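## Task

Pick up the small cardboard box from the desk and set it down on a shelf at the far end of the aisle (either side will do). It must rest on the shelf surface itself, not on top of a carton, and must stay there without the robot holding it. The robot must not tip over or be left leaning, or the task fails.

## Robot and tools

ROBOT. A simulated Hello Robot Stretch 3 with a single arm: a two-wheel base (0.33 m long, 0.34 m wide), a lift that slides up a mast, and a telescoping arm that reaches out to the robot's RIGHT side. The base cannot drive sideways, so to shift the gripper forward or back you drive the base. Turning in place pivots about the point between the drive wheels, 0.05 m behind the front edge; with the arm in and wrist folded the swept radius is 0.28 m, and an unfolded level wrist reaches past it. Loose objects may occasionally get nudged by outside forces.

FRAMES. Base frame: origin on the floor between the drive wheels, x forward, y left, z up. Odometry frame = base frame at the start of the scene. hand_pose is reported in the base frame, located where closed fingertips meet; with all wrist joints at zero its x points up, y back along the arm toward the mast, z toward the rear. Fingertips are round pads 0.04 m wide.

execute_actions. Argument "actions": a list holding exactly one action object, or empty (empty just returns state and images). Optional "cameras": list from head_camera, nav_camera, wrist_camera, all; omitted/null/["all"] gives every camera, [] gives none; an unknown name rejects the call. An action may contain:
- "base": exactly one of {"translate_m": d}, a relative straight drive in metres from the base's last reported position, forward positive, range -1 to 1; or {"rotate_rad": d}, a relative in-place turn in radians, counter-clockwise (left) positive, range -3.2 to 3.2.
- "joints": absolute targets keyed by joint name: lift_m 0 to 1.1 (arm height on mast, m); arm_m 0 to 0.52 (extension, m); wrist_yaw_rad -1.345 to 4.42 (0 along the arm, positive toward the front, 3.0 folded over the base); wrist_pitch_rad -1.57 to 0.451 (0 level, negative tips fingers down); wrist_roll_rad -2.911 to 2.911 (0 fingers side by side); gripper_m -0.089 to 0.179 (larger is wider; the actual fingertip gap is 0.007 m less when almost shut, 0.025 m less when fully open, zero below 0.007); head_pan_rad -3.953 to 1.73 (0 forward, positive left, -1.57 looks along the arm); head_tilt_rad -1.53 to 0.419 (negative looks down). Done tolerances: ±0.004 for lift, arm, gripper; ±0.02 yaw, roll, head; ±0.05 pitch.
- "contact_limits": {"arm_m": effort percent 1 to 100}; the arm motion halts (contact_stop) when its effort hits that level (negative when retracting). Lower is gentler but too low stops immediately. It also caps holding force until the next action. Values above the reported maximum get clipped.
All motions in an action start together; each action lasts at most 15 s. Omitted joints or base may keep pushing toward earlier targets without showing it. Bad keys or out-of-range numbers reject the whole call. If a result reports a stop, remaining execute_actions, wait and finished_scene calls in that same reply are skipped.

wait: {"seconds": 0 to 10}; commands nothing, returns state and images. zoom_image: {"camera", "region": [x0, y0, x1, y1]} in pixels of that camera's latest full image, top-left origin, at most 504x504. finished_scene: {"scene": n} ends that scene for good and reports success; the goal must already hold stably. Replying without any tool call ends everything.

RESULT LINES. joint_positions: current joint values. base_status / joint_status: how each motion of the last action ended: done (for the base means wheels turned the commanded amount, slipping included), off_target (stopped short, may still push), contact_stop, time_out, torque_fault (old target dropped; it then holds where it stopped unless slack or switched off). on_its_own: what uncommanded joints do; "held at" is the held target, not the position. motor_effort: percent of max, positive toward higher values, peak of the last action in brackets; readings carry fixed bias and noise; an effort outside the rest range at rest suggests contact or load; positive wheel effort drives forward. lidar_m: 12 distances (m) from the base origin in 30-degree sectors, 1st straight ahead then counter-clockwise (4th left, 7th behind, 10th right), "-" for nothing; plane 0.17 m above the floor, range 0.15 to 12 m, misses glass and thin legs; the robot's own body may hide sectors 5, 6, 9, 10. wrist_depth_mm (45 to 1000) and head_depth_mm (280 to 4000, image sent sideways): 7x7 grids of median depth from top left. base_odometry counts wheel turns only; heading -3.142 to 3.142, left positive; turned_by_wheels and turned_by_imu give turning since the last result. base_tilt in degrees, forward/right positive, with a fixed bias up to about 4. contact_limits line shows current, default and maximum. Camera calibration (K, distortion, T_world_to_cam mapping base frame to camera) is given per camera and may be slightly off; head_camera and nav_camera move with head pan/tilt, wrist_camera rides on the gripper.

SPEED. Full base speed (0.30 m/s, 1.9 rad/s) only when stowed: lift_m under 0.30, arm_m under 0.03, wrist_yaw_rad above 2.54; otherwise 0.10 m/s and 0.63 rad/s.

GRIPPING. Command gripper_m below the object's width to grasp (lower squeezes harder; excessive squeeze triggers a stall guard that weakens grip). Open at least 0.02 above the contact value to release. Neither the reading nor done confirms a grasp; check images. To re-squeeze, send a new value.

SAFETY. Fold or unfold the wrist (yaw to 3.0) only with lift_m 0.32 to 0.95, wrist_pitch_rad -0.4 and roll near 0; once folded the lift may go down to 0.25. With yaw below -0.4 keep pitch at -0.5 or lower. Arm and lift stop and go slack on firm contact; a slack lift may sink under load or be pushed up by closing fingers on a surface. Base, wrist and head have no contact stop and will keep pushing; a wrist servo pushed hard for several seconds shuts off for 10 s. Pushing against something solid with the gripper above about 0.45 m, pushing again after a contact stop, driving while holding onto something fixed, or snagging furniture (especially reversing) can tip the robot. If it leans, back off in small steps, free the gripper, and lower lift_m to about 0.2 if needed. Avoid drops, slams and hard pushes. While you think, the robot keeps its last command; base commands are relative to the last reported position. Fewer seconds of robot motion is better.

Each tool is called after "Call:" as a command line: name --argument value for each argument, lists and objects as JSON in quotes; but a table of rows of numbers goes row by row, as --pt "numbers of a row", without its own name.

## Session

Call:
execute_actions --actions '[]'

Scene clock: 0.00 s.
base_odometry: x=+0.000 y=+0.000 heading=+0.000 (m, m, rad; odometry frame)
turned_by_wheels: +0.000 (rad since the last result)
turned_by_imu: +0.000 (rad since the last result)
base_tilt: forward=+2.0 right=-0.6 (deg)
lidar_m: 1.42 1.91 1.28 1.16 1.19 1.46 1.00 1.01 1.42 2.58 2.60 2.02
head_depth_mm: 1916 1998 1958 1967 1968 1342 1920 / 1913 1992 1947 1935 1929 1356 1881 / 1894 1969 1933 1922 1898 1262 1873 / 1882 1920 1935 1881 1879 1267 1821 / 1888 1897 1880 1896 1857 1827 1833 / 1881 1897 1875 1850 1840 1835 1802 / 1867 1877 1859 1840 1830 1808 1787
base_status: not commanded
joint_positions: lift_m=+0.555 arm_m=+0.000 wrist_yaw_rad=+3.051 wrist_pitch_rad=-0.348 wrist_roll_rad=+0.011 gripper_m=+0.037 head_pan_rad=+0.016 head_tilt_rad=-0.010
joint_status: not commanded
motor_effort: left_wheel=+0 right_wheel=+0 lift_m=+35 arm_m=+0 wrist_yaw_rad=+0 wrist_pitch_rad=+7 wrist_roll_rad=+0 gripper_m=+0 head_pan_rad=+0 head_tilt_rad=+2 (%)
hand_pose: x=-0.0001 y=+0.0863 z=+0.5837 quat_wxyz=(+0.155, +0.705, +0.090, +0.686) (m; base frame)
wrist_depth_mm: 971 - - - - - - / - - - - - - - / - - - - - - - / - - - - - - - / - - - - - - - / 860 871 - 913 932 937 946 / 737 743 748 766 775 791 807
pictures: head_camera (sideways: a quarter turn clockwise sets it upright), nav_camera (sideways: a quarter turn counterclockwise sets it upright), wrist_camera
camera_calibration (this result's frames):
head_camera: T_world_to_cam=[[0.021609, 0.0195869, -0.999575, 1.32533], [-0.0625589, 0.997875, 0.0182012, -0.0149822], [0.997807, 0.062139, 0.0227884, -0.075619], [0, 0, 0, 1]] pos_world=[0.0458768, -0.00630989, 1.32676]
nav_camera: T_world_to_cam=[[-0.0122683, -0.00105355, 0.999924, -1.25976], [0.0356322, -0.999365, -0.000615781, 0.0506655], [0.99929, 0.0356219, 0.012298, -0.0628182], [0, 0, 0, 1]] pos_world=[0.0455132, 0.0515438, 1.26046]
wrist_camera: T_world_to_cam=[[0.997983, -0.0613357, 0.0163491, -0.00405995], [-0.0149739, -0.477766, -0.87836, 0.592187], [0.0616858, 0.876343, -0.477721, 0.366269], [0, 0, 0, 1]] pos_world=[-0.00967451, -0.0382998, 0.695194]
Images, in order (width x height): head_camera 896x504, nav_camera 672x504, wrist_camera 644x364.

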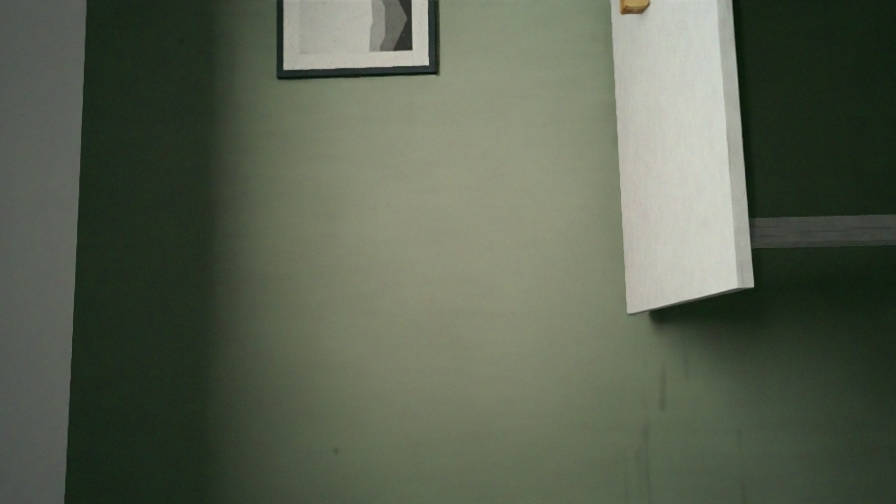

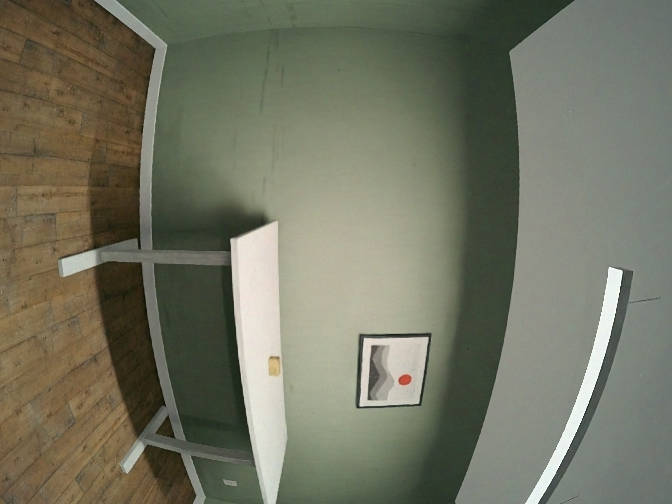

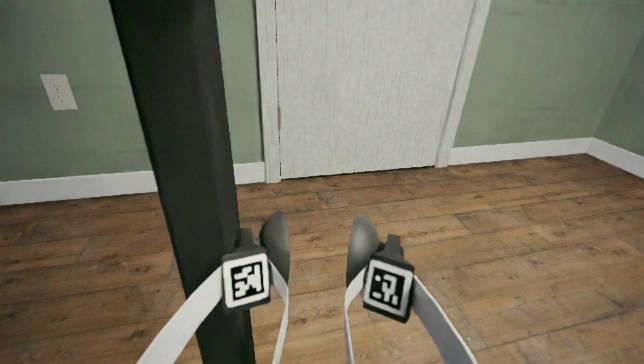

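Call:
execute_actions --actions '[{"joints": {"head_pan_rad": -0.35, "head_tilt_rad": -0.3}}]' --cameras '["head_camera"]'

Call:
execute_actions --actions '[{"joints": {"head_pan_rad": -1.8, "head_tilt_rad": -0.4}}]' --cameras '["nav_camera"]'

Call:
execute_actions --actions '[{"joints": {"head_pan_rad": -3.3, "head_tilt_rad": -0.4}}]' --cameras '["nav_camera", "head_camera"]'

Scene clock: 2.50 s.
base_odometry: x=+0.000 y=+0.000 heading=+0.000 (m, m, rad; odometry frame)
turned_by_wheels: +0.000 (rad since the last result)
turned_by_imu: +0.000 (rad since the last result)
base_tilt: forward=+2.3 right=-0.6 (deg)
lidar_m: 1.43 1.91 1.29 1.16 1.19 1.46 1.00 1.01 1.42 2.57 2.60 2.03
head_depth_mm: 2306 2382 2497 2003 2647 2144 1686 / 2148 2244 2375 1897 2605 2172 1703 / 2029 2111 2218 1716 2413 2215 1706 / 1937 1988 2101 1623 2293 2226 1716 / 1833 1892 1971 1556 2158 2190 1717 / 1783 1822 1896 1592 2036 2100 1743 / 1688 1746 1807 1616 1425 1958 1620
base_status: not commanded
joint_positions: lift_m=+0.555 arm_m=+0.000 wrist_yaw_rad=+3.051 wrist_pitch_rad=-0.348 wrist_roll_rad=+0.011 gripper_m=+0.037 head_pan_rad=-0.343 head_tilt_rad=-0.296
joint_status: all done
motor_effort: left_wheel=+0(0) right_wheel=+0(0) lift_m=+35(35) arm_m=+0(1) wrist_yaw_rad=+0(0) wrist_pitch_rad=+7(7) wrist_roll_rad=+0(0) gripper_m=+0(0) head_pan_rad=-3(31) head_tilt_rad=-2(19) (%)
hand_pose: x=-0.0001 y=+0.0863 z=+0.5837 quat_wxyz=(+0.155, +0.705, +0.090, +0.686) (m; base frame)
wrist_depth_mm: 995 - - - - - - / - - - - - - - / - - - - - - - / - - - - - - - / - - - - - - - / 865 871 - 938 926 935 928 / 723 740 764 763 774 773 785
pictures: head_camera (sideways: a quarter turn clockwise sets it upright)
camera_calibration (this result's frames):
head_camera: T_world_to_cam=[[-0.238868, 0.105661, -0.965286, 1.28191], [0.298617, 0.953885, 0.0305174, -0.0332105], [0.923997, -0.280961, -0.259405, 0.292171], [0, 0, 0, 1]] pos_world=[0.04616, -0.0216798, 1.31422]
Images, in order (width x height): head_camera 896x504.

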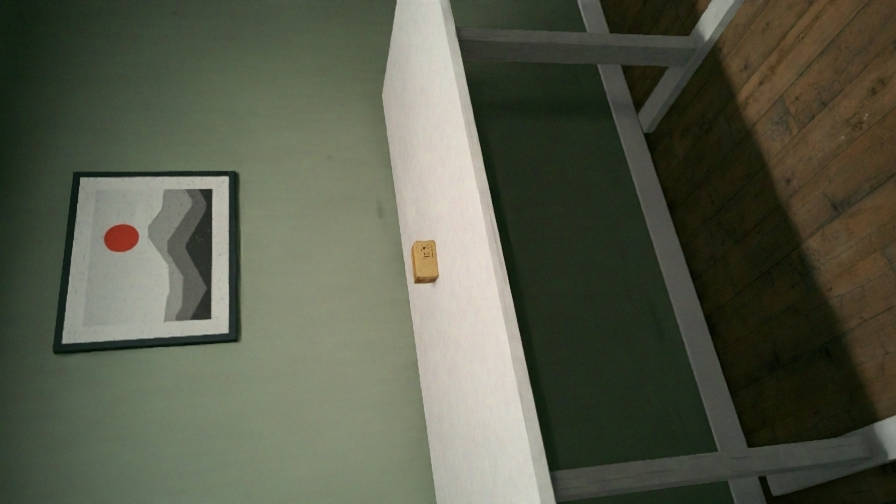

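Scene clock: 3.77 s.
base_odometry: x=+0.000 y=+0.000 heading=+0.000 (m, m, rad; odometry frame)
turned_by_wheels: +0.000 (rad since the last result)
turned_by_imu: +0.000 (rad since the last result)
base_tilt: forward=+2.1 right=-0.6 (deg)
lidar_m: 1.43 1.91 1.29 1.16 1.19 1.47 1.00 1.01 1.42 2.58 2.60 2.03
head_depth_mm: 1418 1489 1546 1614 1694 1753 1519 / 2679 2822 3061 3188 2451 1910 1537 / 2550 2678 2908 3095 2617 1941 1540 / 2489 2598 2730 2914 2617 1945 1543 / 2388 2532 2683 2850 2644 1971 1559 / 2319 2392 2557 2694 2692 1987 1573 / 2229 2332 2472 2561 2642 1990 1585
base_status: not commanded
joint_positions: lift_m=+0.555 arm_m=+0.000 wrist_yaw_rad=+3.051 wrist_pitch_rad=-0.348 wrist_roll_rad=+0.011 gripper_m=+0.037 head_pan_rad=-1.793 head_tilt_rad=-0.395
joint_status: all done
motor_effort: left_wheel=+0(0) right_wheel=+0(0) lift_m=+35(35) arm_m=+0(0) wrist_yaw_rad=+0(1) wrist_pitch_rad=+7(7) wrist_roll_rad=+0(0) gripper_m=+0(1) head_pan_rad=-4(45) head_tilt_rad=-2(10) (%)
hand_pose: x=-0.0001 y=+0.0863 z=+0.5837 quat_wxyz=(+0.155, +0.705, +0.090, +0.686) (m; base frame)
wrist_depth_mm: 974 - - - - - - / - - - - - - - / - - - - - - - / - - - - - - - / - - - - - - - / 858 897 - 892 959 911 952 / 734 747 729 774 776 820 792
pictures: nav_camera (sideways: a quarter turn counterclockwise sets it upright)
camera_calibration (this result's frames):
nav_camera: T_world_to_cam=[[-0.0808996, -0.354577, 0.93152, -1.16979], [-0.97919, 0.202794, -0.00784732, 0.0662685], [-0.186124, -0.91277, -0.363604, 0.433707], [0, 0, 0, 1]] pos_world=[0.050977, -0.032346, 1.2479]
Images, in order (width x height): nav_camera 672x504.

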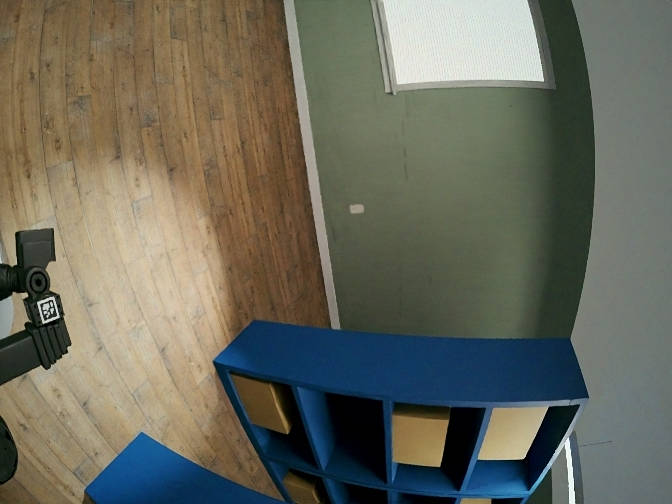

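Scene clock: 5.07 s.
base_odometry: x=+0.000 y=+0.000 heading=+0.000 (m, m, rad; odometry frame)
turned_by_wheels: +0.000 (rad since the last result)
turned_by_imu: +0.000 (rad since the last result)
base_tilt: forward=+2.2 right=-0.5 (deg)
lidar_m: 1.42 1.91 1.29 1.16 1.19 1.46 1.00 1.01 1.42 2.58 2.60 2.02
head_depth_mm: 1865 1954 2031 2116 2201 1900 1523 / 2244 2334 2445 2602 2469 1911 1525 / 2661 2846 3061 3185 2590 1950 1546 / 2715 2839 3001 3197 2638 1960 1544 / 2638 2760 2906 3108 2642 1952 1539 / 2534 2680 2828 2962 1100 1145 1228 / 840 879 926 975 1035 1106 1183
base_status: not commanded
joint_positions: lift_m=+0.555 arm_m=+0.000 wrist_yaw_rad=+3.051 wrist_pitch_rad=-0.348 wrist_roll_rad=+0.011 gripper_m=+0.037 head_pan_rad=-3.293 head_tilt_rad=-0.395
joint_status: all done
motor_effort: left_wheel=+0(0) right_wheel=+0(0) lift_m=+35(35) arm_m=+0(0) wrist_yaw_rad=+0(0) wrist_pitch_rad=+7(7) wrist_roll_rad=+0(0) gripper_m=+1(0) head_pan_rad=-4(47) head_tilt_rad=-2(2) (%)
hand_pose: x=-0.0001 y=+0.0863 z=+0.5837 quat_wxyz=(+0.155, +0.705, +0.090, +0.686) (m; base frame)
wrist_depth_mm: 957 - - - - - - / - - - - - - - / - - - - - - - / - - - - - - - / - - - - - - - / 867 868 - 925 934 937 959 / 731 757 758 769 780 789 777
pictures: head_camera (sideways: a quarter turn clockwise sets it upright), nav_camera (sideways: a quarter turn counterclockwise sets it upright)
camera_calibration (this result's frames):
head_camera: T_world_to_cam=[[0.347761, -0.072432, -0.934781, 1.2385], [-0.114693, -0.99281, 0.03426, -0.0355576], [-0.930542, 0.0952983, -0.353568, 0.426035], [0, 0, 0, 1]] pos_world=[-0.0383363, 0.0138045, 1.30957]
nav_camera: T_world_to_cam=[[-0.359493, 0.0556279, 0.931488, -1.16805], [0.133023, 0.991082, -0.0078489, 0.059486], [-0.923618, 0.121087, -0.363687, 0.438313], [0, 0, 0, 1]] pos_world=[-0.0229858, -0.0470533, 1.2479]
Images, in order (width x height): head_camera 896x504, nav_camera 672x504.

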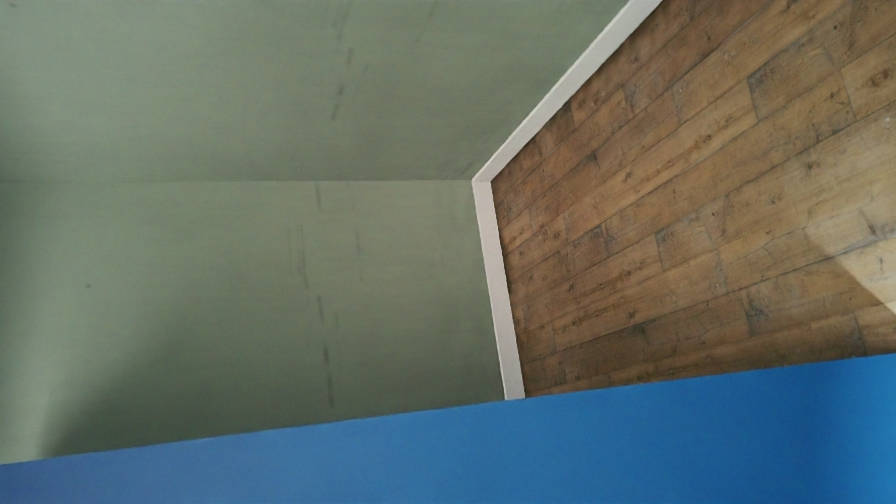

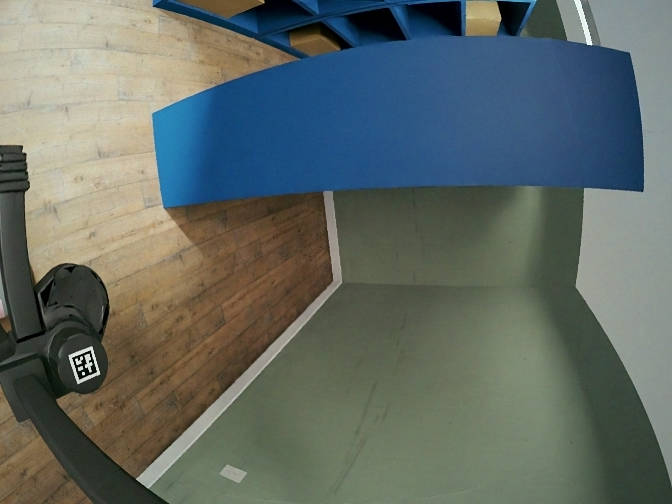

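Call:
execute_actions --actions '[{"joints": {"head_pan_rad": -0.33, "head_tilt_rad": -0.27}}]' --cameras '["head_camera"]'

Call:
zoom_image --camera "head_camera" --region '[380, 210, 500, 330]'

Scene clock: 7.87 s.
base_odometry: x=+0.000 y=+0.000 heading=+0.000 (m, m, rad; odometry frame)
turned_by_wheels: +0.000 (rad since the last result)
turned_by_imu: +0.000 (rad since the last result)
base_tilt: forward=+2.1 right=-0.6 (deg)
lidar_m: 1.43 1.91 1.28 1.16 1.19 1.46 1.00 1.01 1.42 2.58 2.60 2.03
head_depth_mm: 2287 2405 2485 2002 2696 2143 1722 / 2171 2216 2345 1794 2575 2246 1739 / 2024 2117 2228 1815 2393 2284 1733 / 1956 1995 2101 1635 2249 2266 1753 / 1835 1912 1975 1672 2143 2175 1768 / 1769 1821 1901 1689 2020 2063 1757 / 1683 1729 1800 1726 1420 1951 1612
base_status: not commanded
joint_positions: lift_m=+0.555 arm_m=+0.000 wrist_yaw_rad=+3.051 wrist_pitch_rad=-0.348 wrist_roll_rad=+0.011 gripper_m=+0.037 head_pan_rad=-0.337 head_tilt_rad=-0.280
joint_status: all done
motor_effort: left_wheel=+0(0) right_wheel=+0(0) lift_m=+35(35) arm_m=-1(1) wrist_yaw_rad=+0(1) wrist_pitch_rad=+7(7) wrist_roll_rad=+0(0) gripper_m=+0(1) head_pan_rad=+4(50) head_tilt_rad=+4(16) (%)
hand_pose: x=-0.0001 y=+0.0863 z=+0.5837 quat_wxyz=(+0.155, +0.705, +0.090, +0.686) (m; base frame)
wrist_depth_mm: 966 - - - - - - / - - - - - - - / - - - - - - - / - - - - - - - / - - - - - - - / 852 884 - 918 949 948 945 / 741 750 740 759 791 793 800
pictures: head_camera (sideways: a quarter turn clockwise sets it upright)
camera_calibration (this result's frames):
head_camera: T_world_to_cam=[[-0.225108, 0.0993104, -0.969259, 1.28702], [0.292892, 0.955678, 0.0298955, -0.0323667], [0.929269, -0.277158, -0.244218, 0.272373], [0, 0, 0, 1]] pos_world=[0.0460911, -0.0213921, 1.31494]
Images, in order (width x height): head_camera 896x504.

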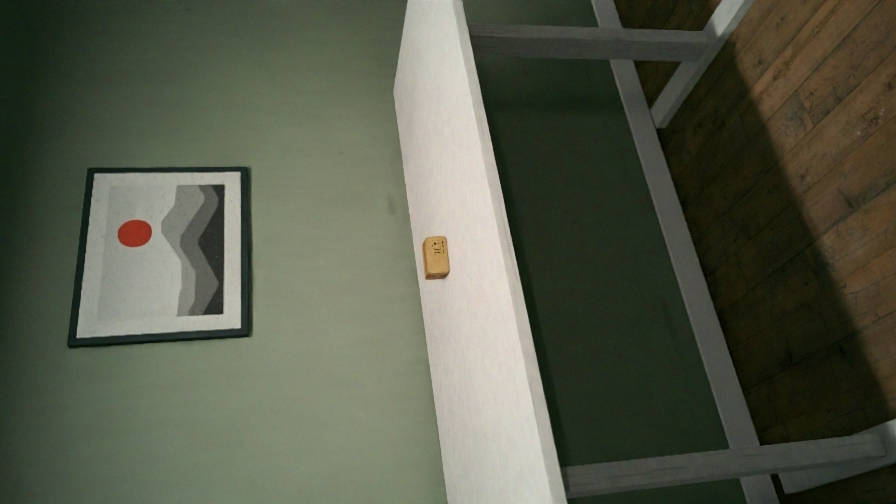

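Region (380, 210, 500, 330) of head_camera's 896x504 image, scaled by 4.200, with more detail than that image has.

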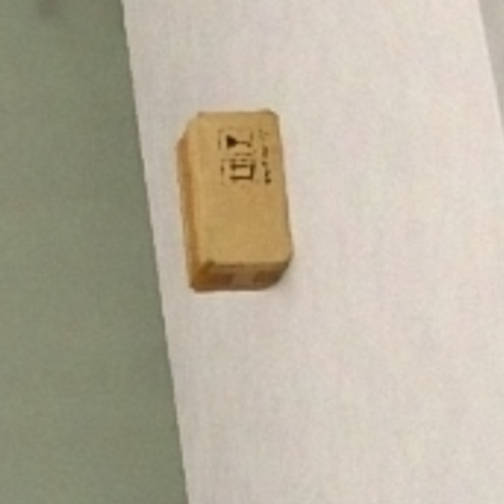

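Call:
execute_actions --actions '[{"base": {"rotate_rad": -0.59}, "joints": {"wrist_pitch_rad": -0.4, "wrist_roll_rad": 0.0, "lift_m": 0.65}}]' --cameras '[]'

Call:
execute_actions --actions '[{"base": {"translate_m": 1.0}, "joints": {"lift_m": 0.94, "wrist_yaw_rad": 0.0, "gripper_m": 0.175, "head_pan_rad": 0.65, "head_tilt_rad": -0.45}}]' --cameras '["head_camera", "nav_camera"]'

Scene clock: 15.57 s.
base_odometry: x=+0.000 y=+0.000 heading=-0.590 (m, m, rad; odometry frame)
turned_by_wheels: -0.590 (rad since the last result)
turned_by_imu: -0.594 (rad since the last result)
base_tilt: forward=+2.3 right=-0.6 (deg)
lidar_m: 2.03 1.42 1.90 1.33 1.16 1.19 1.40 1.00 1.00 1.42 2.58 2.59
head_depth_mm: 2316 2401 2471 2588 2695 2270 1722 / 2406 2522 2602 2704 2837 2252 1734 / 2566 2625 2704 2846 2961 2278 1738 / 2679 2770 2889 3028 3103 2291 1754 / 2858 2895 3089 3261 3237 2286 1758 / 2767 2779 2865 2842 2965 2178 1753 / 2424 2497 2483 1986 2473 2188 1783
base_status: done
joint_positions: lift_m=+0.650 arm_m=+0.000 wrist_yaw_rad=+3.051 wrist_pitch_rad=-0.414 wrist_roll_rad=+0.004 gripper_m=+0.037 head_pan_rad=-0.337 head_tilt_rad=-0.280
joint_status: all done
motor_effort: left_wheel=+3(9) right_wheel=-4(9) lift_m=+42(44) arm_m=+0(1) wrist_yaw_rad=+0(0) wrist_pitch_rad=+7(7) wrist_roll_rad=-1(1) gripper_m=+0(0) head_pan_rad=+3(4) head_tilt_rad=+5(4) (%)
hand_pose: x=-0.0008 y=+0.0786 z=+0.6634 quat_wxyz=(+0.177, +0.699, +0.114, +0.684) (m; base frame)
wrist_depth_mm: 887 970 - - - - - / 887 - - - - - - / 999 - - - - - - / - - - - - - - / - - - - - - - / 919 937 - 966 - - - / 791 803 828 855 836 843 861
pictures: none
No camera images: the call's "cameras" was empty. Leave "cameras" out to get every camera's image.

Scene clock: 26.67 s.
base_odometry: x=+0.831 y=-0.556 heading=-0.590 (m, m, rad; odometry frame)
turned_by_wheels: +0.000 (rad since the last result)
turned_by_imu: +0.005 (rad since the last result)
base_tilt: forward=+2.3 right=-0.6 (deg)
lidar_m: 1.02 1.17 0.88 0.83 1.85 1.86 2.22 1.76 1.76 2.15 1.89 1.90
head_depth_mm: 1027 1086 1174 912 633 486 1385 / 1020 1086 1160 921 635 487 1389 / 999 1075 1151 934 639 490 1358 / 974 1064 1139 939 647 491 1367 / 988 1056 1121 949 652 497 437 / 983 1047 1121 964 658 499 427 / 972 1033 1116 974 662 503 429
base_status: done
joint_positions: lift_m=+0.940 arm_m=+0.000 wrist_yaw_rad=+0.002 wrist_pitch_rad=-0.415 wrist_roll_rad=+0.002 gripper_m=+0.175 head_pan_rad=+0.643 head_tilt_rad=-0.445
joint_status: all done
motor_effort: left_wheel=+2(10) right_wheel=-4(5) lift_m=+42(44) arm_m=+0(0) wrist_yaw_rad=-2(1) wrist_pitch_rad=+7(7) wrist_roll_rad=+0(1) gripper_m=+0(85) head_pan_rad=+3(46) head_tilt_rad=-2(14) (%)
hand_pose: x=-0.0211 y=-0.3702 z=+0.9531 quat_wxyz=(+0.692, +0.146, -0.692, -0.145) (m; base frame)
wrist_depth_mm: - - - - - - - / - - - - - - - / - - - - - - - / - - - - - - - / - - - - - - - / - - - - - - - / - - - - - - -
pictures: head_camera (sideways: a quarter turn clockwise sets it upright), nav_camera (sideways: a quarter turn counterclockwise sets it upright)
camera_calibration (this result's frames):
head_camera: T_world_to_cam=[[-0.332083, -0.22469, -0.916098, 1.21826], [-0.626257, 0.778785, 0.0360047, -0.0347063], [0.705353, 0.585669, -0.399335, 0.475615], [0, 0, 0, 1]] pos_world=[0.0473522, 0.0222071, 1.30723]
nav_camera: T_world_to_cam=[[0.328184, 0.244732, 0.91236, -1.14729], [0.613238, -0.78985, -0.00871705, 0.0576864], [0.718494, 0.562355, -0.409295, 0.487648], [0, 0, 0, 1]] pos_world=[-0.00922759, 0.0521098, 1.24683]
Images, in order (width x height): head_camera 896x504, nav_camera 672x504.

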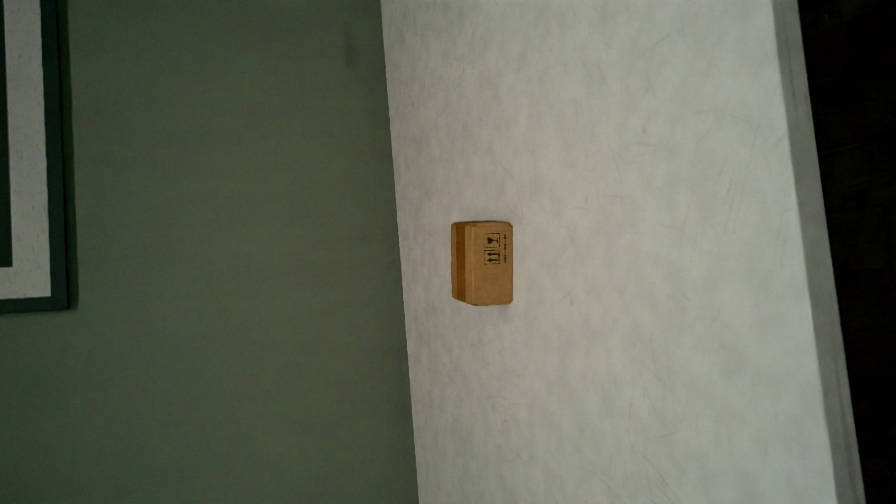

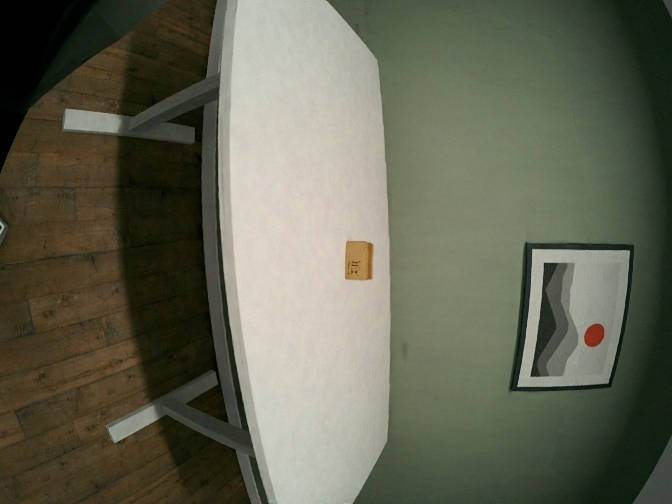

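Call:
execute_actions --actions '[]'

Scene clock: 27.60 s.
base_odometry: x=+0.831 y=-0.556 heading=-0.590 (m, m, rad; odometry frame)
turned_by_wheels: +0.000 (rad since the last result)
turned_by_imu: +0.000 (rad since the last result)
base_tilt: forward=+2.1 right=-0.7 (deg)
lidar_m: 1.02 1.17 0.88 0.83 1.85 1.85 2.21 1.75 1.76 2.15 1.89 1.89
head_depth_mm: 1020 1097 1179 911 631 485 1395 / 1016 1084 1168 919 635 487 1386 / 995 1074 1144 931 641 491 1357 / 979 1057 1142 941 645 494 1365 / 987 1048 1129 950 650 497 437 / 984 1047 1120 960 658 499 428 / 976 1034 1111 970 661 503 429
base_status: done
joint_positions: lift_m=+0.940 arm_m=+0.000 wrist_yaw_rad=+0.002 wrist_pitch_rad=-0.415 wrist_roll_rad=+0.002 gripper_m=+0.175 head_pan_rad=+0.643 head_tilt_rad=-0.445
joint_status: all done
motor_effort: left_wheel=+3(10) right_wheel=-4(5) lift_m=+42(44) arm_m=+0(0) wrist_yaw_rad=-2(1) wrist_pitch_rad=+7(7) wrist_roll_rad=+0(1) gripper_m=+1(85) head_pan_rad=+3(46) head_tilt_rad=-2(14) (%)
hand_pose: x=-0.0211 y=-0.3702 z=+0.9531 quat_wxyz=(+0.692, +0.146, -0.692, -0.145) (m; base frame)
wrist_depth_mm: - - - - - - - / - - - - - - - / - - - - - - - / - - - - - - - / - - - - - - - / - - - - - - - / - - - - - - -
pictures: head_camera (sideways: a quarter turn clockwise sets it upright), nav_camera (sideways: a quarter turn counterclockwise sets it upright), wrist_camera
camera_calibration (this result's frames):
head_camera: T_world_to_cam=[[-0.332083, -0.22469, -0.916098, 1.21826], [-0.626256, 0.778785, 0.0360047, -0.0347063], [0.705353, 0.585669, -0.399335, 0.475615], [0, 0, 0, 1]] pos_world=[0.0473522, 0.0222071, 1.30723]
nav_camera: T_world_to_cam=[[0.328184, 0.244732, 0.91236, -1.14729], [0.613238, -0.78985, -0.00871705, 0.0576864], [0.718494, 0.562355, -0.409295, 0.487648], [0, 0, 0, 1]] pos_world=[-0.00922759, 0.0521098, 1.24683]
wrist_camera: T_world_to_cam=[[-0.999082, -0.0361334, 0.022994, -0.0563315], [-0.0387585, 0.534326, -0.844389, 1.04011], [0.0182243, -0.844506, -0.535236, 0.360905], [0, 0, 0, 1]] pos_world=[-0.0225439, -0.253009, 1.07272]
Images, in order (width x height): head_camera 896x504, nav_camera 672x504, wrist_camera 644x364.

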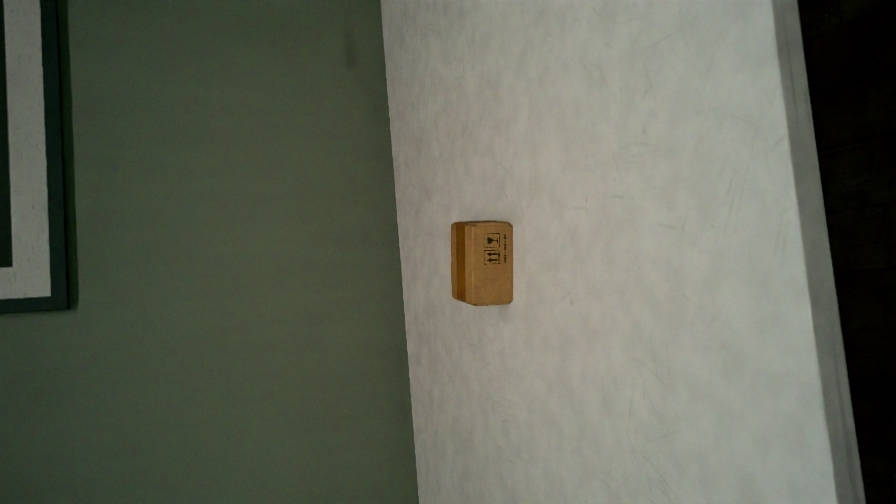

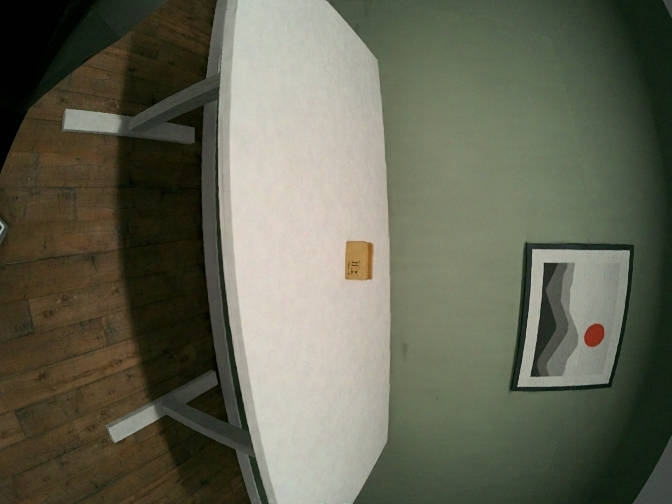

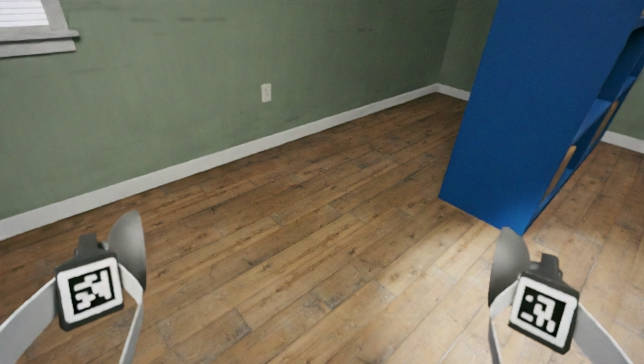

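Call:
zoom_image --camera "head_camera" --region '[420, 200, 550, 330]'

Region (420, 200, 550, 330) of head_camera's 896x504 image, scaled by 3.877, with more detail than that image has.

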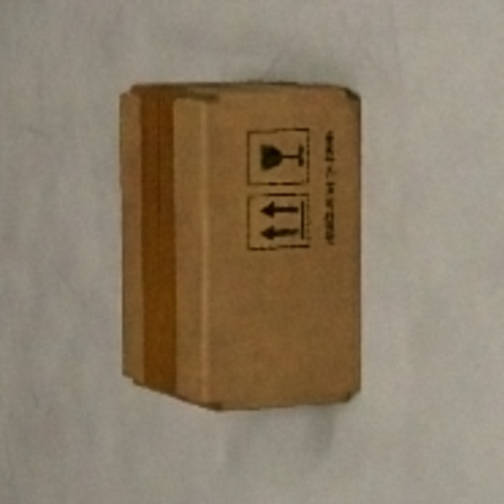

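Call:
execute_actions --actions '[{"base": {"rotate_rad": 2.298}, "joints": {"lift_m": 1.0, "arm_m": 0.27, "wrist_yaw_rad": -0.08, "head_pan_rad": -1.57, "head_tilt_rad": -0.55}}]'

Scene clock: 37.90 s.
base_odometry: x=+0.831 y=-0.556 heading=+1.708 (m, m, rad; odometry frame)
turned_by_wheels: +2.298 (rad since the last result)
turned_by_imu: +2.315 (rad since the last result)
base_tilt: forward=+2.1 right=-0.6 (deg)
lidar_m: 1.85 1.92 1.80 1.76 1.79 1.97 1.89 1.02 1.02 1.17 0.83 1.64
head_depth_mm: 987 1062 - 694 542 460 1357 / 992 1060 - 669 545 462 1358 / 990 1069 - - 551 466 1361 / 993 1071 1126 713 556 469 1380 / 994 1075 1124 755 560 470 1375 / 997 1070 1125 764 562 460 1385 / 997 1070 1139 773 568 463 1362
base_status: done
joint_positions: lift_m=+1.000 arm_m=+0.270 wrist_yaw_rad=-0.079 wrist_pitch_rad=-0.415 wrist_roll_rad=+0.002 gripper_m=+0.175 head_pan_rad=-1.563 head_tilt_rad=-0.544
joint_status: all done
motor_effort: left_wheel=-4(9) right_wheel=+4(10) lift_m=+42(43) arm_m=+3(3) wrist_yaw_rad=-2(1) wrist_pitch_rad=+8(8) wrist_roll_rad=+0(0) gripper_m=+0(1) head_pan_rad=-3(47) head_tilt_rad=-3(13) (%)
hand_pose: x=-0.0393 y=-0.6388 z=+1.0131 quat_wxyz=(+0.685, +0.118, -0.697, -0.173) (m; base frame)
wrist_depth_mm: 569 572 595 605 626 632 633 / 605 610 620 628 662 685 696 / 400 409 425 437 454 470 487 / 307 310 306 256 335 345 357 / 248 262 258 262 267 277 279 / - 210 216 221 222 224 232 / 176 181 184 187 192 188 196
pictures: head_camera (sideways: a quarter turn clockwise sets it upright), nav_camera (sideways: a quarter turn counterclockwise sets it upright), wrist_camera
camera_calibration (this result's frames):
head_camera: T_world_to_cam=[[0.0154936, 0.48921, -0.872029, 1.15865], [0.998496, 0.0383015, 0.0392278, -0.0488085], [0.0525906, -0.871325, -0.48788, 0.594816], [0, 0, 0, 1]] pos_world=[-0.0004983, -0.0466767, 1.30249]
nav_camera: T_world_to_cam=[[0.00294995, -0.497549, 0.867431, -1.08669], [-0.999657, -0.0240379, -0.0103883, 0.0696996], [0.0260199, -0.867102, -0.49745, 0.606582], [0, 0, 0, 1]] pos_world=[0.0570982, -0.0130399, 1.2451]
wrist_camera: T_world_to_cam=[[-0.998727, 0.0449025, 0.0229837, -0.0338168], [0.00466945, 0.535978, -0.844219, 1.23608], [-0.0502263, -0.843037, -0.535506, 0.165064], [0, 0, 0, 1]] pos_world=[-0.0312551, -0.521841, 1.1327]
Images, in order (width x height): head_camera 896x504, nav_camera 672x504, wrist_camera 644x364.

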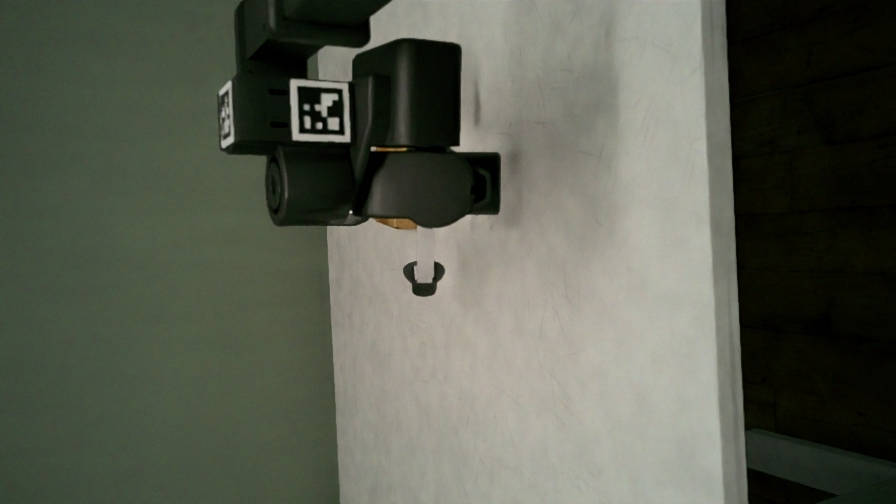

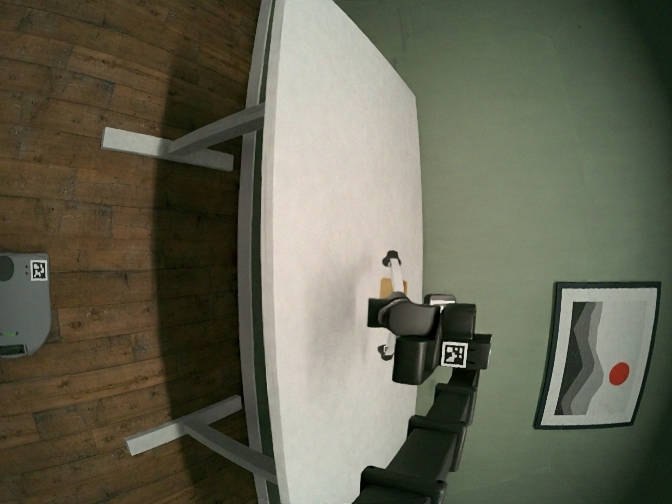

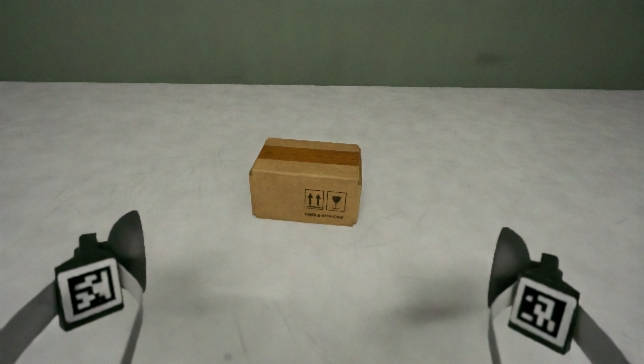

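Call:
zoom_image --camera "wrist_camera" --region '[230, 120, 390, 240]'

Region (230, 120, 390, 240) of wrist_camera's 644x364 image, scaled by 3.150; it fills the top 378 rows of this view, and the rest is white.

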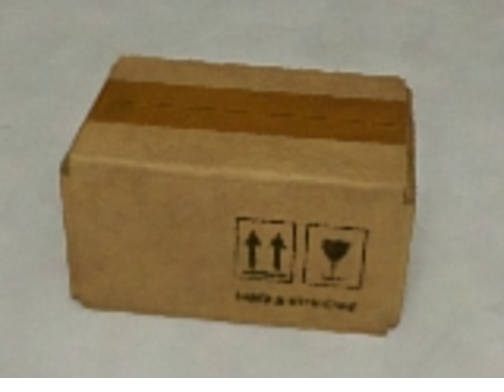

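Call:
execute_actions --actions '[{"base": {"translate_m": 0.022}, "joints": {"lift_m": 0.972, "arm_m": 0.405, "wrist_yaw_rad": -0.15}}]' --cameras '["wrist_camera", "head_camera"]'

Scene clock: 42.00 s.
base_odometry: x=+0.828 y=-0.534 heading=+1.708 (m, m, rad; odometry frame)
turned_by_wheels: +0.000 (rad since the last result)
turned_by_imu: +0.000 (rad since the last result)
base_tilt: forward=+2.2 right=-0.7 (deg)
lidar_m: 1.83 1.89 1.80 1.76 1.79 1.99 1.91 1.04 1.05 1.17 0.81 1.64
head_depth_mm: 990 1073 - 691 543 459 1346 / 990 1058 - 700 545 462 1357 / 989 1075 - 703 550 465 1359 / 988 1069 1122 747 555 469 1371 / 992 1069 1124 756 560 458 1383 / 995 1071 1122 766 563 461 1381 / 990 1077 1133 774 567 463 1360
base_status: done
joint_positions: lift_m=+0.972 arm_m=+0.405 wrist_yaw_rad=-0.149 wrist_pitch_rad=-0.415 wrist_roll_rad=+0.002 gripper_m=+0.175 head_pan_rad=-1.563 head_tilt_rad=-0.544
joint_status: all done
motor_effort: left_wheel=-4(6) right_wheel=+4(11) lift_m=+27(35) arm_m=+2(3) wrist_yaw_rad=-1(1) wrist_pitch_rad=+8(8) wrist_roll_rad=-1(0) gripper_m=+0(0) head_pan_rad=-3(4) head_tilt_rad=-2(2) (%)
hand_pose: x=-0.0549 y=-0.7720 z=+0.9856 quat_wxyz=(+0.679, +0.094, -0.701, -0.197) (m; base frame)
wrist_depth_mm: 423 446 462 475 500 520 568 / 457 467 487 511 533 564 590 / 340 346 355 369 384 397 408 / 259 265 269 277 282 291 300 / 211 220 208 149 158 234 237 / - 177 132 125 127 190 195 / 150 153 147 133 132 160 166
pictures: head_camera (sideways: a quarter turn clockwise sets it upright), wrist_camera
camera_calibration (this result's frames):
head_camera: T_world_to_cam=[[0.0154947, 0.489211, -0.872028, 1.15865], [0.998496, 0.0382992, 0.0392278, -0.0488086], [0.0525886, -0.871324, -0.487882, 0.594818], [0, 0, 0, 1]] pos_world=[-0.000498406, -0.0466766, 1.30249]
wrist_camera: T_world_to_cam=[[-0.993178, 0.114324, 0.0229837, 0.0111526], [0.0419725, 0.534353, -0.844219, 1.28516], [-0.108796, -0.837494, -0.535506, 0.0383679], [0, 0, 0, 1]] pos_world=[-0.0386906, -0.655871, 1.10525]
Images, in order (width x height): head_camera 896x504, wrist_camera 644x364.

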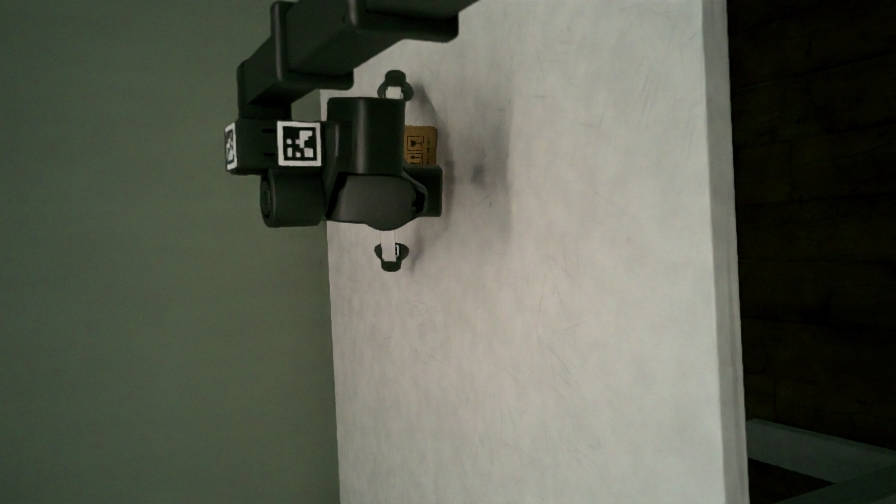

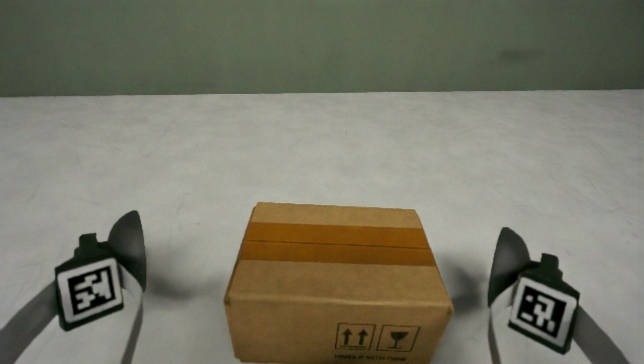

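Call:
execute_actions --actions '[{"joints": {"gripper_m": 0.057}}]' --cameras '["wrist_camera"]'

Scene clock: 44.57 s.
base_odometry: x=+0.828 y=-0.534 heading=+1.708 (m, m, rad; odometry frame)
turned_by_wheels: +0.000 (rad since the last result)
turned_by_imu: +0.000 (rad since the last result)
base_tilt: forward=+2.2 right=-0.6 (deg)
lidar_m: 1.83 1.89 1.81 1.76 1.79 1.99 1.91 1.04 1.05 1.17 0.81 1.64
head_depth_mm: 990 1068 - 691 543 460 1346 / 983 1063 - 731 546 463 1359 / 986 1074 - 705 550 465 1361 / 987 1073 1123 751 554 468 1375 / 989 1070 1126 756 559 470 1380 / 992 1070 1126 764 564 459 1383 / 995 1074 1141 773 569 463 1356
base_status: not commanded
joint_positions: lift_m=+0.972 arm_m=+0.405 wrist_yaw_rad=-0.151 wrist_pitch_rad=-0.411 wrist_roll_rad=-0.001 gripper_m=+0.058 head_pan_rad=-1.563 head_tilt_rad=-0.544
joint_status: all done
motor_effort: left_wheel=-4(4) right_wheel=+5(5) lift_m=+27(27) arm_m=+2(2) wrist_yaw_rad=+0(2) wrist_pitch_rad=+6(8) wrist_roll_rad=+0(1) gripper_m=-19(94) head_pan_rad=-3(4) head_tilt_rad=-2(3) (%)
hand_pose: x=-0.0554 y=-0.7723 z=+0.9865 quat_wxyz=(+0.680, +0.092, -0.701, -0.196) (m; base frame)
wrist_depth_mm: 428 447 460 482 493 520 553 / 449 472 496 519 529 570 583 / 345 350 361 372 389 402 419 / 261 265 276 280 289 297 309 / 213 216 149 151 167 236 240 / 178 185 132 130 128 195 195 / 156 155 151 144 150 162 168
pictures: wrist_camera
camera_calibration (this result's frames):
wrist_camera: T_world_to_cam=[[-0.992991, 0.115454, 0.0252697, 0.00929473], [0.0402671, 0.531516, -0.846091, 1.28565], [-0.111116, -0.839143, -0.532439, 0.0340007], [0, 0, 0, 1]] pos_world=[-0.0387618, -0.655884, 1.10564]
Images, in order (width x height): wrist_camera 644x364.

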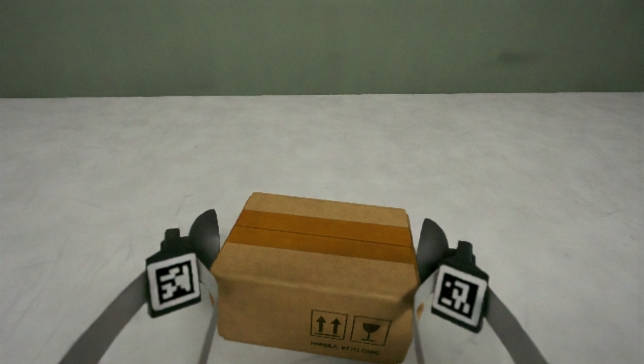

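Call:
execute_actions --actions '[{"joints": {"lift_m": 1.02, "head_pan_rad": -0.9, "head_tilt_rad": -0.7}}]' --cameras '["wrist_camera"]'

Scene clock: 46.37 s.
base_odometry: x=+0.828 y=-0.534 heading=+1.708 (m, m, rad; odometry frame)
turned_by_wheels: +0.000 (rad since the last result)
turned_by_imu: +0.000 (rad since the last result)
base_tilt: forward=+2.1 right=-0.6 (deg)
lidar_m: 1.83 1.90 1.81 1.76 1.79 1.99 1.91 1.04 1.05 1.17 0.82 1.63
head_depth_mm: 1055 1095 752 564 467 1446 1240 / 1120 1123 756 570 501 1452 1247 / 1196 1263 770 575 1147 1374 1248 / 1274 1417 775 579 1776 1463 1234 / 1376 1560 787 611 1779 1475 1264 / 1492 1693 1808 664 1785 1495 1274 / 1633 1899 2151 2119 1811 1481 1278
base_status: not commanded
joint_positions: lift_m=+1.020 arm_m=+0.405 wrist_yaw_rad=-0.151 wrist_pitch_rad=-0.423 wrist_roll_rad=-0.001 gripper_m=+0.058 head_pan_rad=-0.907 head_tilt_rad=-0.691
joint_status: all done
motor_effort: left_wheel=-4(4) right_wheel=+5(5) lift_m=+43(45) arm_m=+2(2) wrist_yaw_rad=+1(0) wrist_pitch_rad=+12(12) wrist_roll_rad=+0(0) gripper_m=-19(20) head_pan_rad=+4(41) head_tilt_rad=-4(13) (%)
hand_pose: x=-0.0552 y=-0.7709 z=+1.0312 quat_wxyz=(+0.679, +0.096, -0.700, -0.200) (m; base frame)
wrist_depth_mm: 431 442 459 478 493 530 546 / 466 484 514 522 553 583 598 / 432 443 462 474 486 504 521 / 333 340 348 360 367 375 386 / 273 277 151 151 166 301 305 / 229 238 132 130 129 252 253 / 204 201 194 143 172 212 215
pictures: wrist_camera
camera_calibration (this result's frames):
wrist_camera: T_world_to_cam=[[-0.993036, 0.115164, 0.0248461, 0.00842724], [0.0417614, 0.541284, -0.839802, 1.32388], [-0.110164, -0.832916, -0.542323, 0.0741343], [0, 0, 0, 1]] pos_world=[-0.0387515, -0.655816, 1.15179]
Images, in order (width x height): wrist_camera 644x364.

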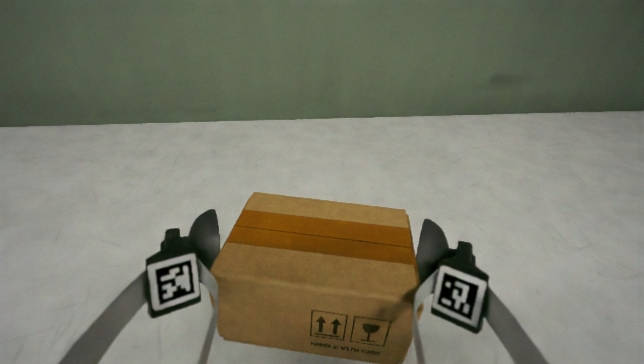

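Call:
execute_actions --actions '[{"base": {"rotate_rad": 1.615}, "joints": {"arm_m": 0.12, "wrist_yaw_rad": 0.0, "head_pan_rad": 0.0, "head_tilt_rad": -0.4}}]'

Scene clock: 52.17 s.
base_odometry: x=+0.828 y=-0.534 heading=-2.960 (m, m, rad; odometry frame)
turned_by_wheels: +1.615 (rad since the last result)
turned_by_imu: +1.627 (rad since the last result)
base_tilt: forward=+2.2 right=-0.6 (deg)
lidar_m: 1.76 1.82 1.97 1.91 1.04 1.20 1.17 0.81 1.73 1.83 1.92 1.78
head_depth_mm: 1489 1577 1669 1804 1929 1867 1514 / 1947 2399 2199 2039 2002 1897 1517 / 3216 3365 3618 3776 2549 1897 1525 / 3257 3417 3713 3699 2602 1896 1521 / 2335 2452 2571 2361 2039 1928 1544 / 1537 1624 1717 1843 2006 1948 1545 / 1534 1627 1737 1862 2018 1957 1565
base_status: done
joint_positions: lift_m=+1.020 arm_m=+0.120 wrist_yaw_rad=-0.001 wrist_pitch_rad=-0.423 wrist_roll_rad=-0.001 gripper_m=+0.058 head_pan_rad=-0.007 head_tilt_rad=-0.409
joint_status: all done
motor_effort: left_wheel=-3(12) right_wheel=+4(12) lift_m=+43(43) arm_m=-3(3) wrist_yaw_rad=+1(4) wrist_pitch_rad=+12(12) wrist_roll_rad=+0(0) gripper_m=-19(19) head_pan_rad=+4(47) head_tilt_rad=+4(20) (%)
hand_pose: x=-0.0217 y=-0.4890 z=+1.0312 quat_wxyz=(+0.692, +0.149, -0.691, -0.149) (m; base frame)
wrist_depth_mm: - - - - - - - / - - - - - - - / - - - - - - - / - - - - - - - / - - 152 151 167 - - / - - 133 130 128 - - / - - - 143 - - -
pictures: head_camera (sideways: a quarter turn clockwise sets it upright), nav_camera (sideways: a quarter turn counterclockwise sets it upright), wrist_camera
camera_calibration (this result's frames):
head_camera: T_world_to_cam=[[-0.367131, 0.0218221, -0.929913, 1.2365], [-0.0286246, 0.998986, 0.0347441, -0.0367123], [0.929729, 0.039374, -0.366134, 0.43104], [0, 0, 0, 1]] pos_world=[0.0521576, -0.00727987, 1.30894]
nav_camera: T_world_to_cam=[[0.376283, -0.00350693, 0.926498, -1.16603], [0.0105944, -0.999911, -0.00808754, 0.0605433], [0.926444, 0.0128589, -0.376212, 0.443328], [0, 0, 0, 1]] pos_world=[0.0273962, 0.0507481, 1.2476]
wrist_camera: T_world_to_cam=[[-0.999083, -0.0348733, 0.0248469, -0.0642556], [-0.0397864, 0.541529, -0.83974, 1.16816], [0.0158292, -0.839958, -0.54242, 0.311989], [0, 0, 0, 1]] pos_world=[-0.0226582, -0.372778, 1.15178]
Images, in order (width x height): head_camera 896x504, nav_camera 672x504, wrist_camera 644x364.

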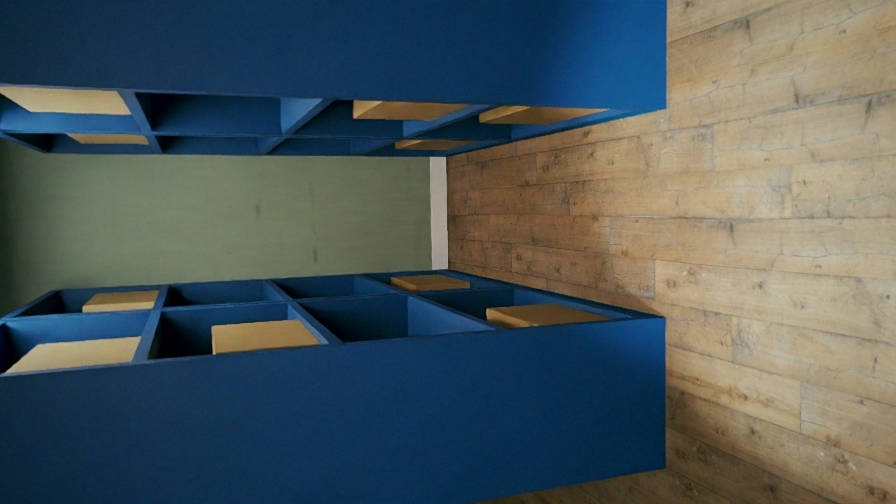

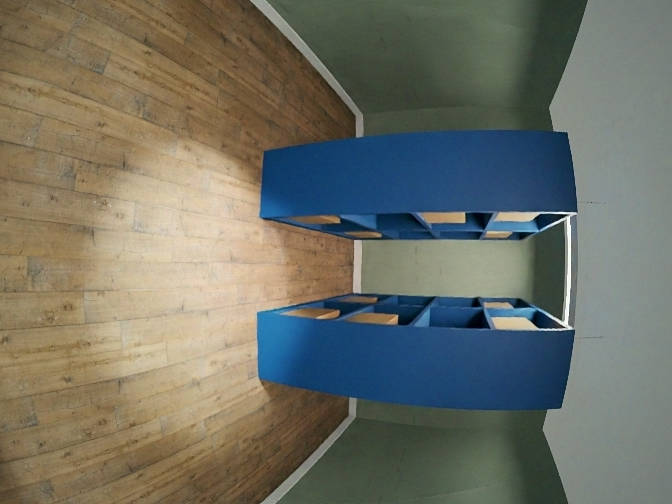

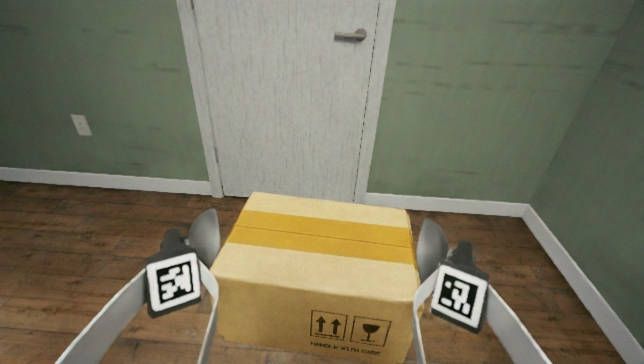

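Call:
zoom_image --camera "head_camera" --region '[0, 70, 500, 200]'

Call:
zoom_image --camera "head_camera" --region '[240, 90, 480, 180]'

Region (0, 70, 500, 200) of head_camera's 896x504 image, scaled by 1.008, with more detail than that image has; it fills the top 131 rows of this view, and the rest is white.

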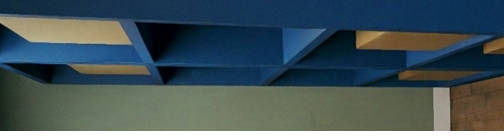

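Region (240, 90, 480, 180) of head_camera's 896x504 image, scaled by 2.100, with more detail than that image has; it fills the top 189 rows of this view, and the rest is white.

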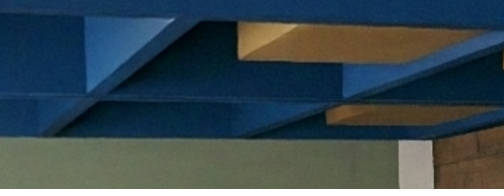

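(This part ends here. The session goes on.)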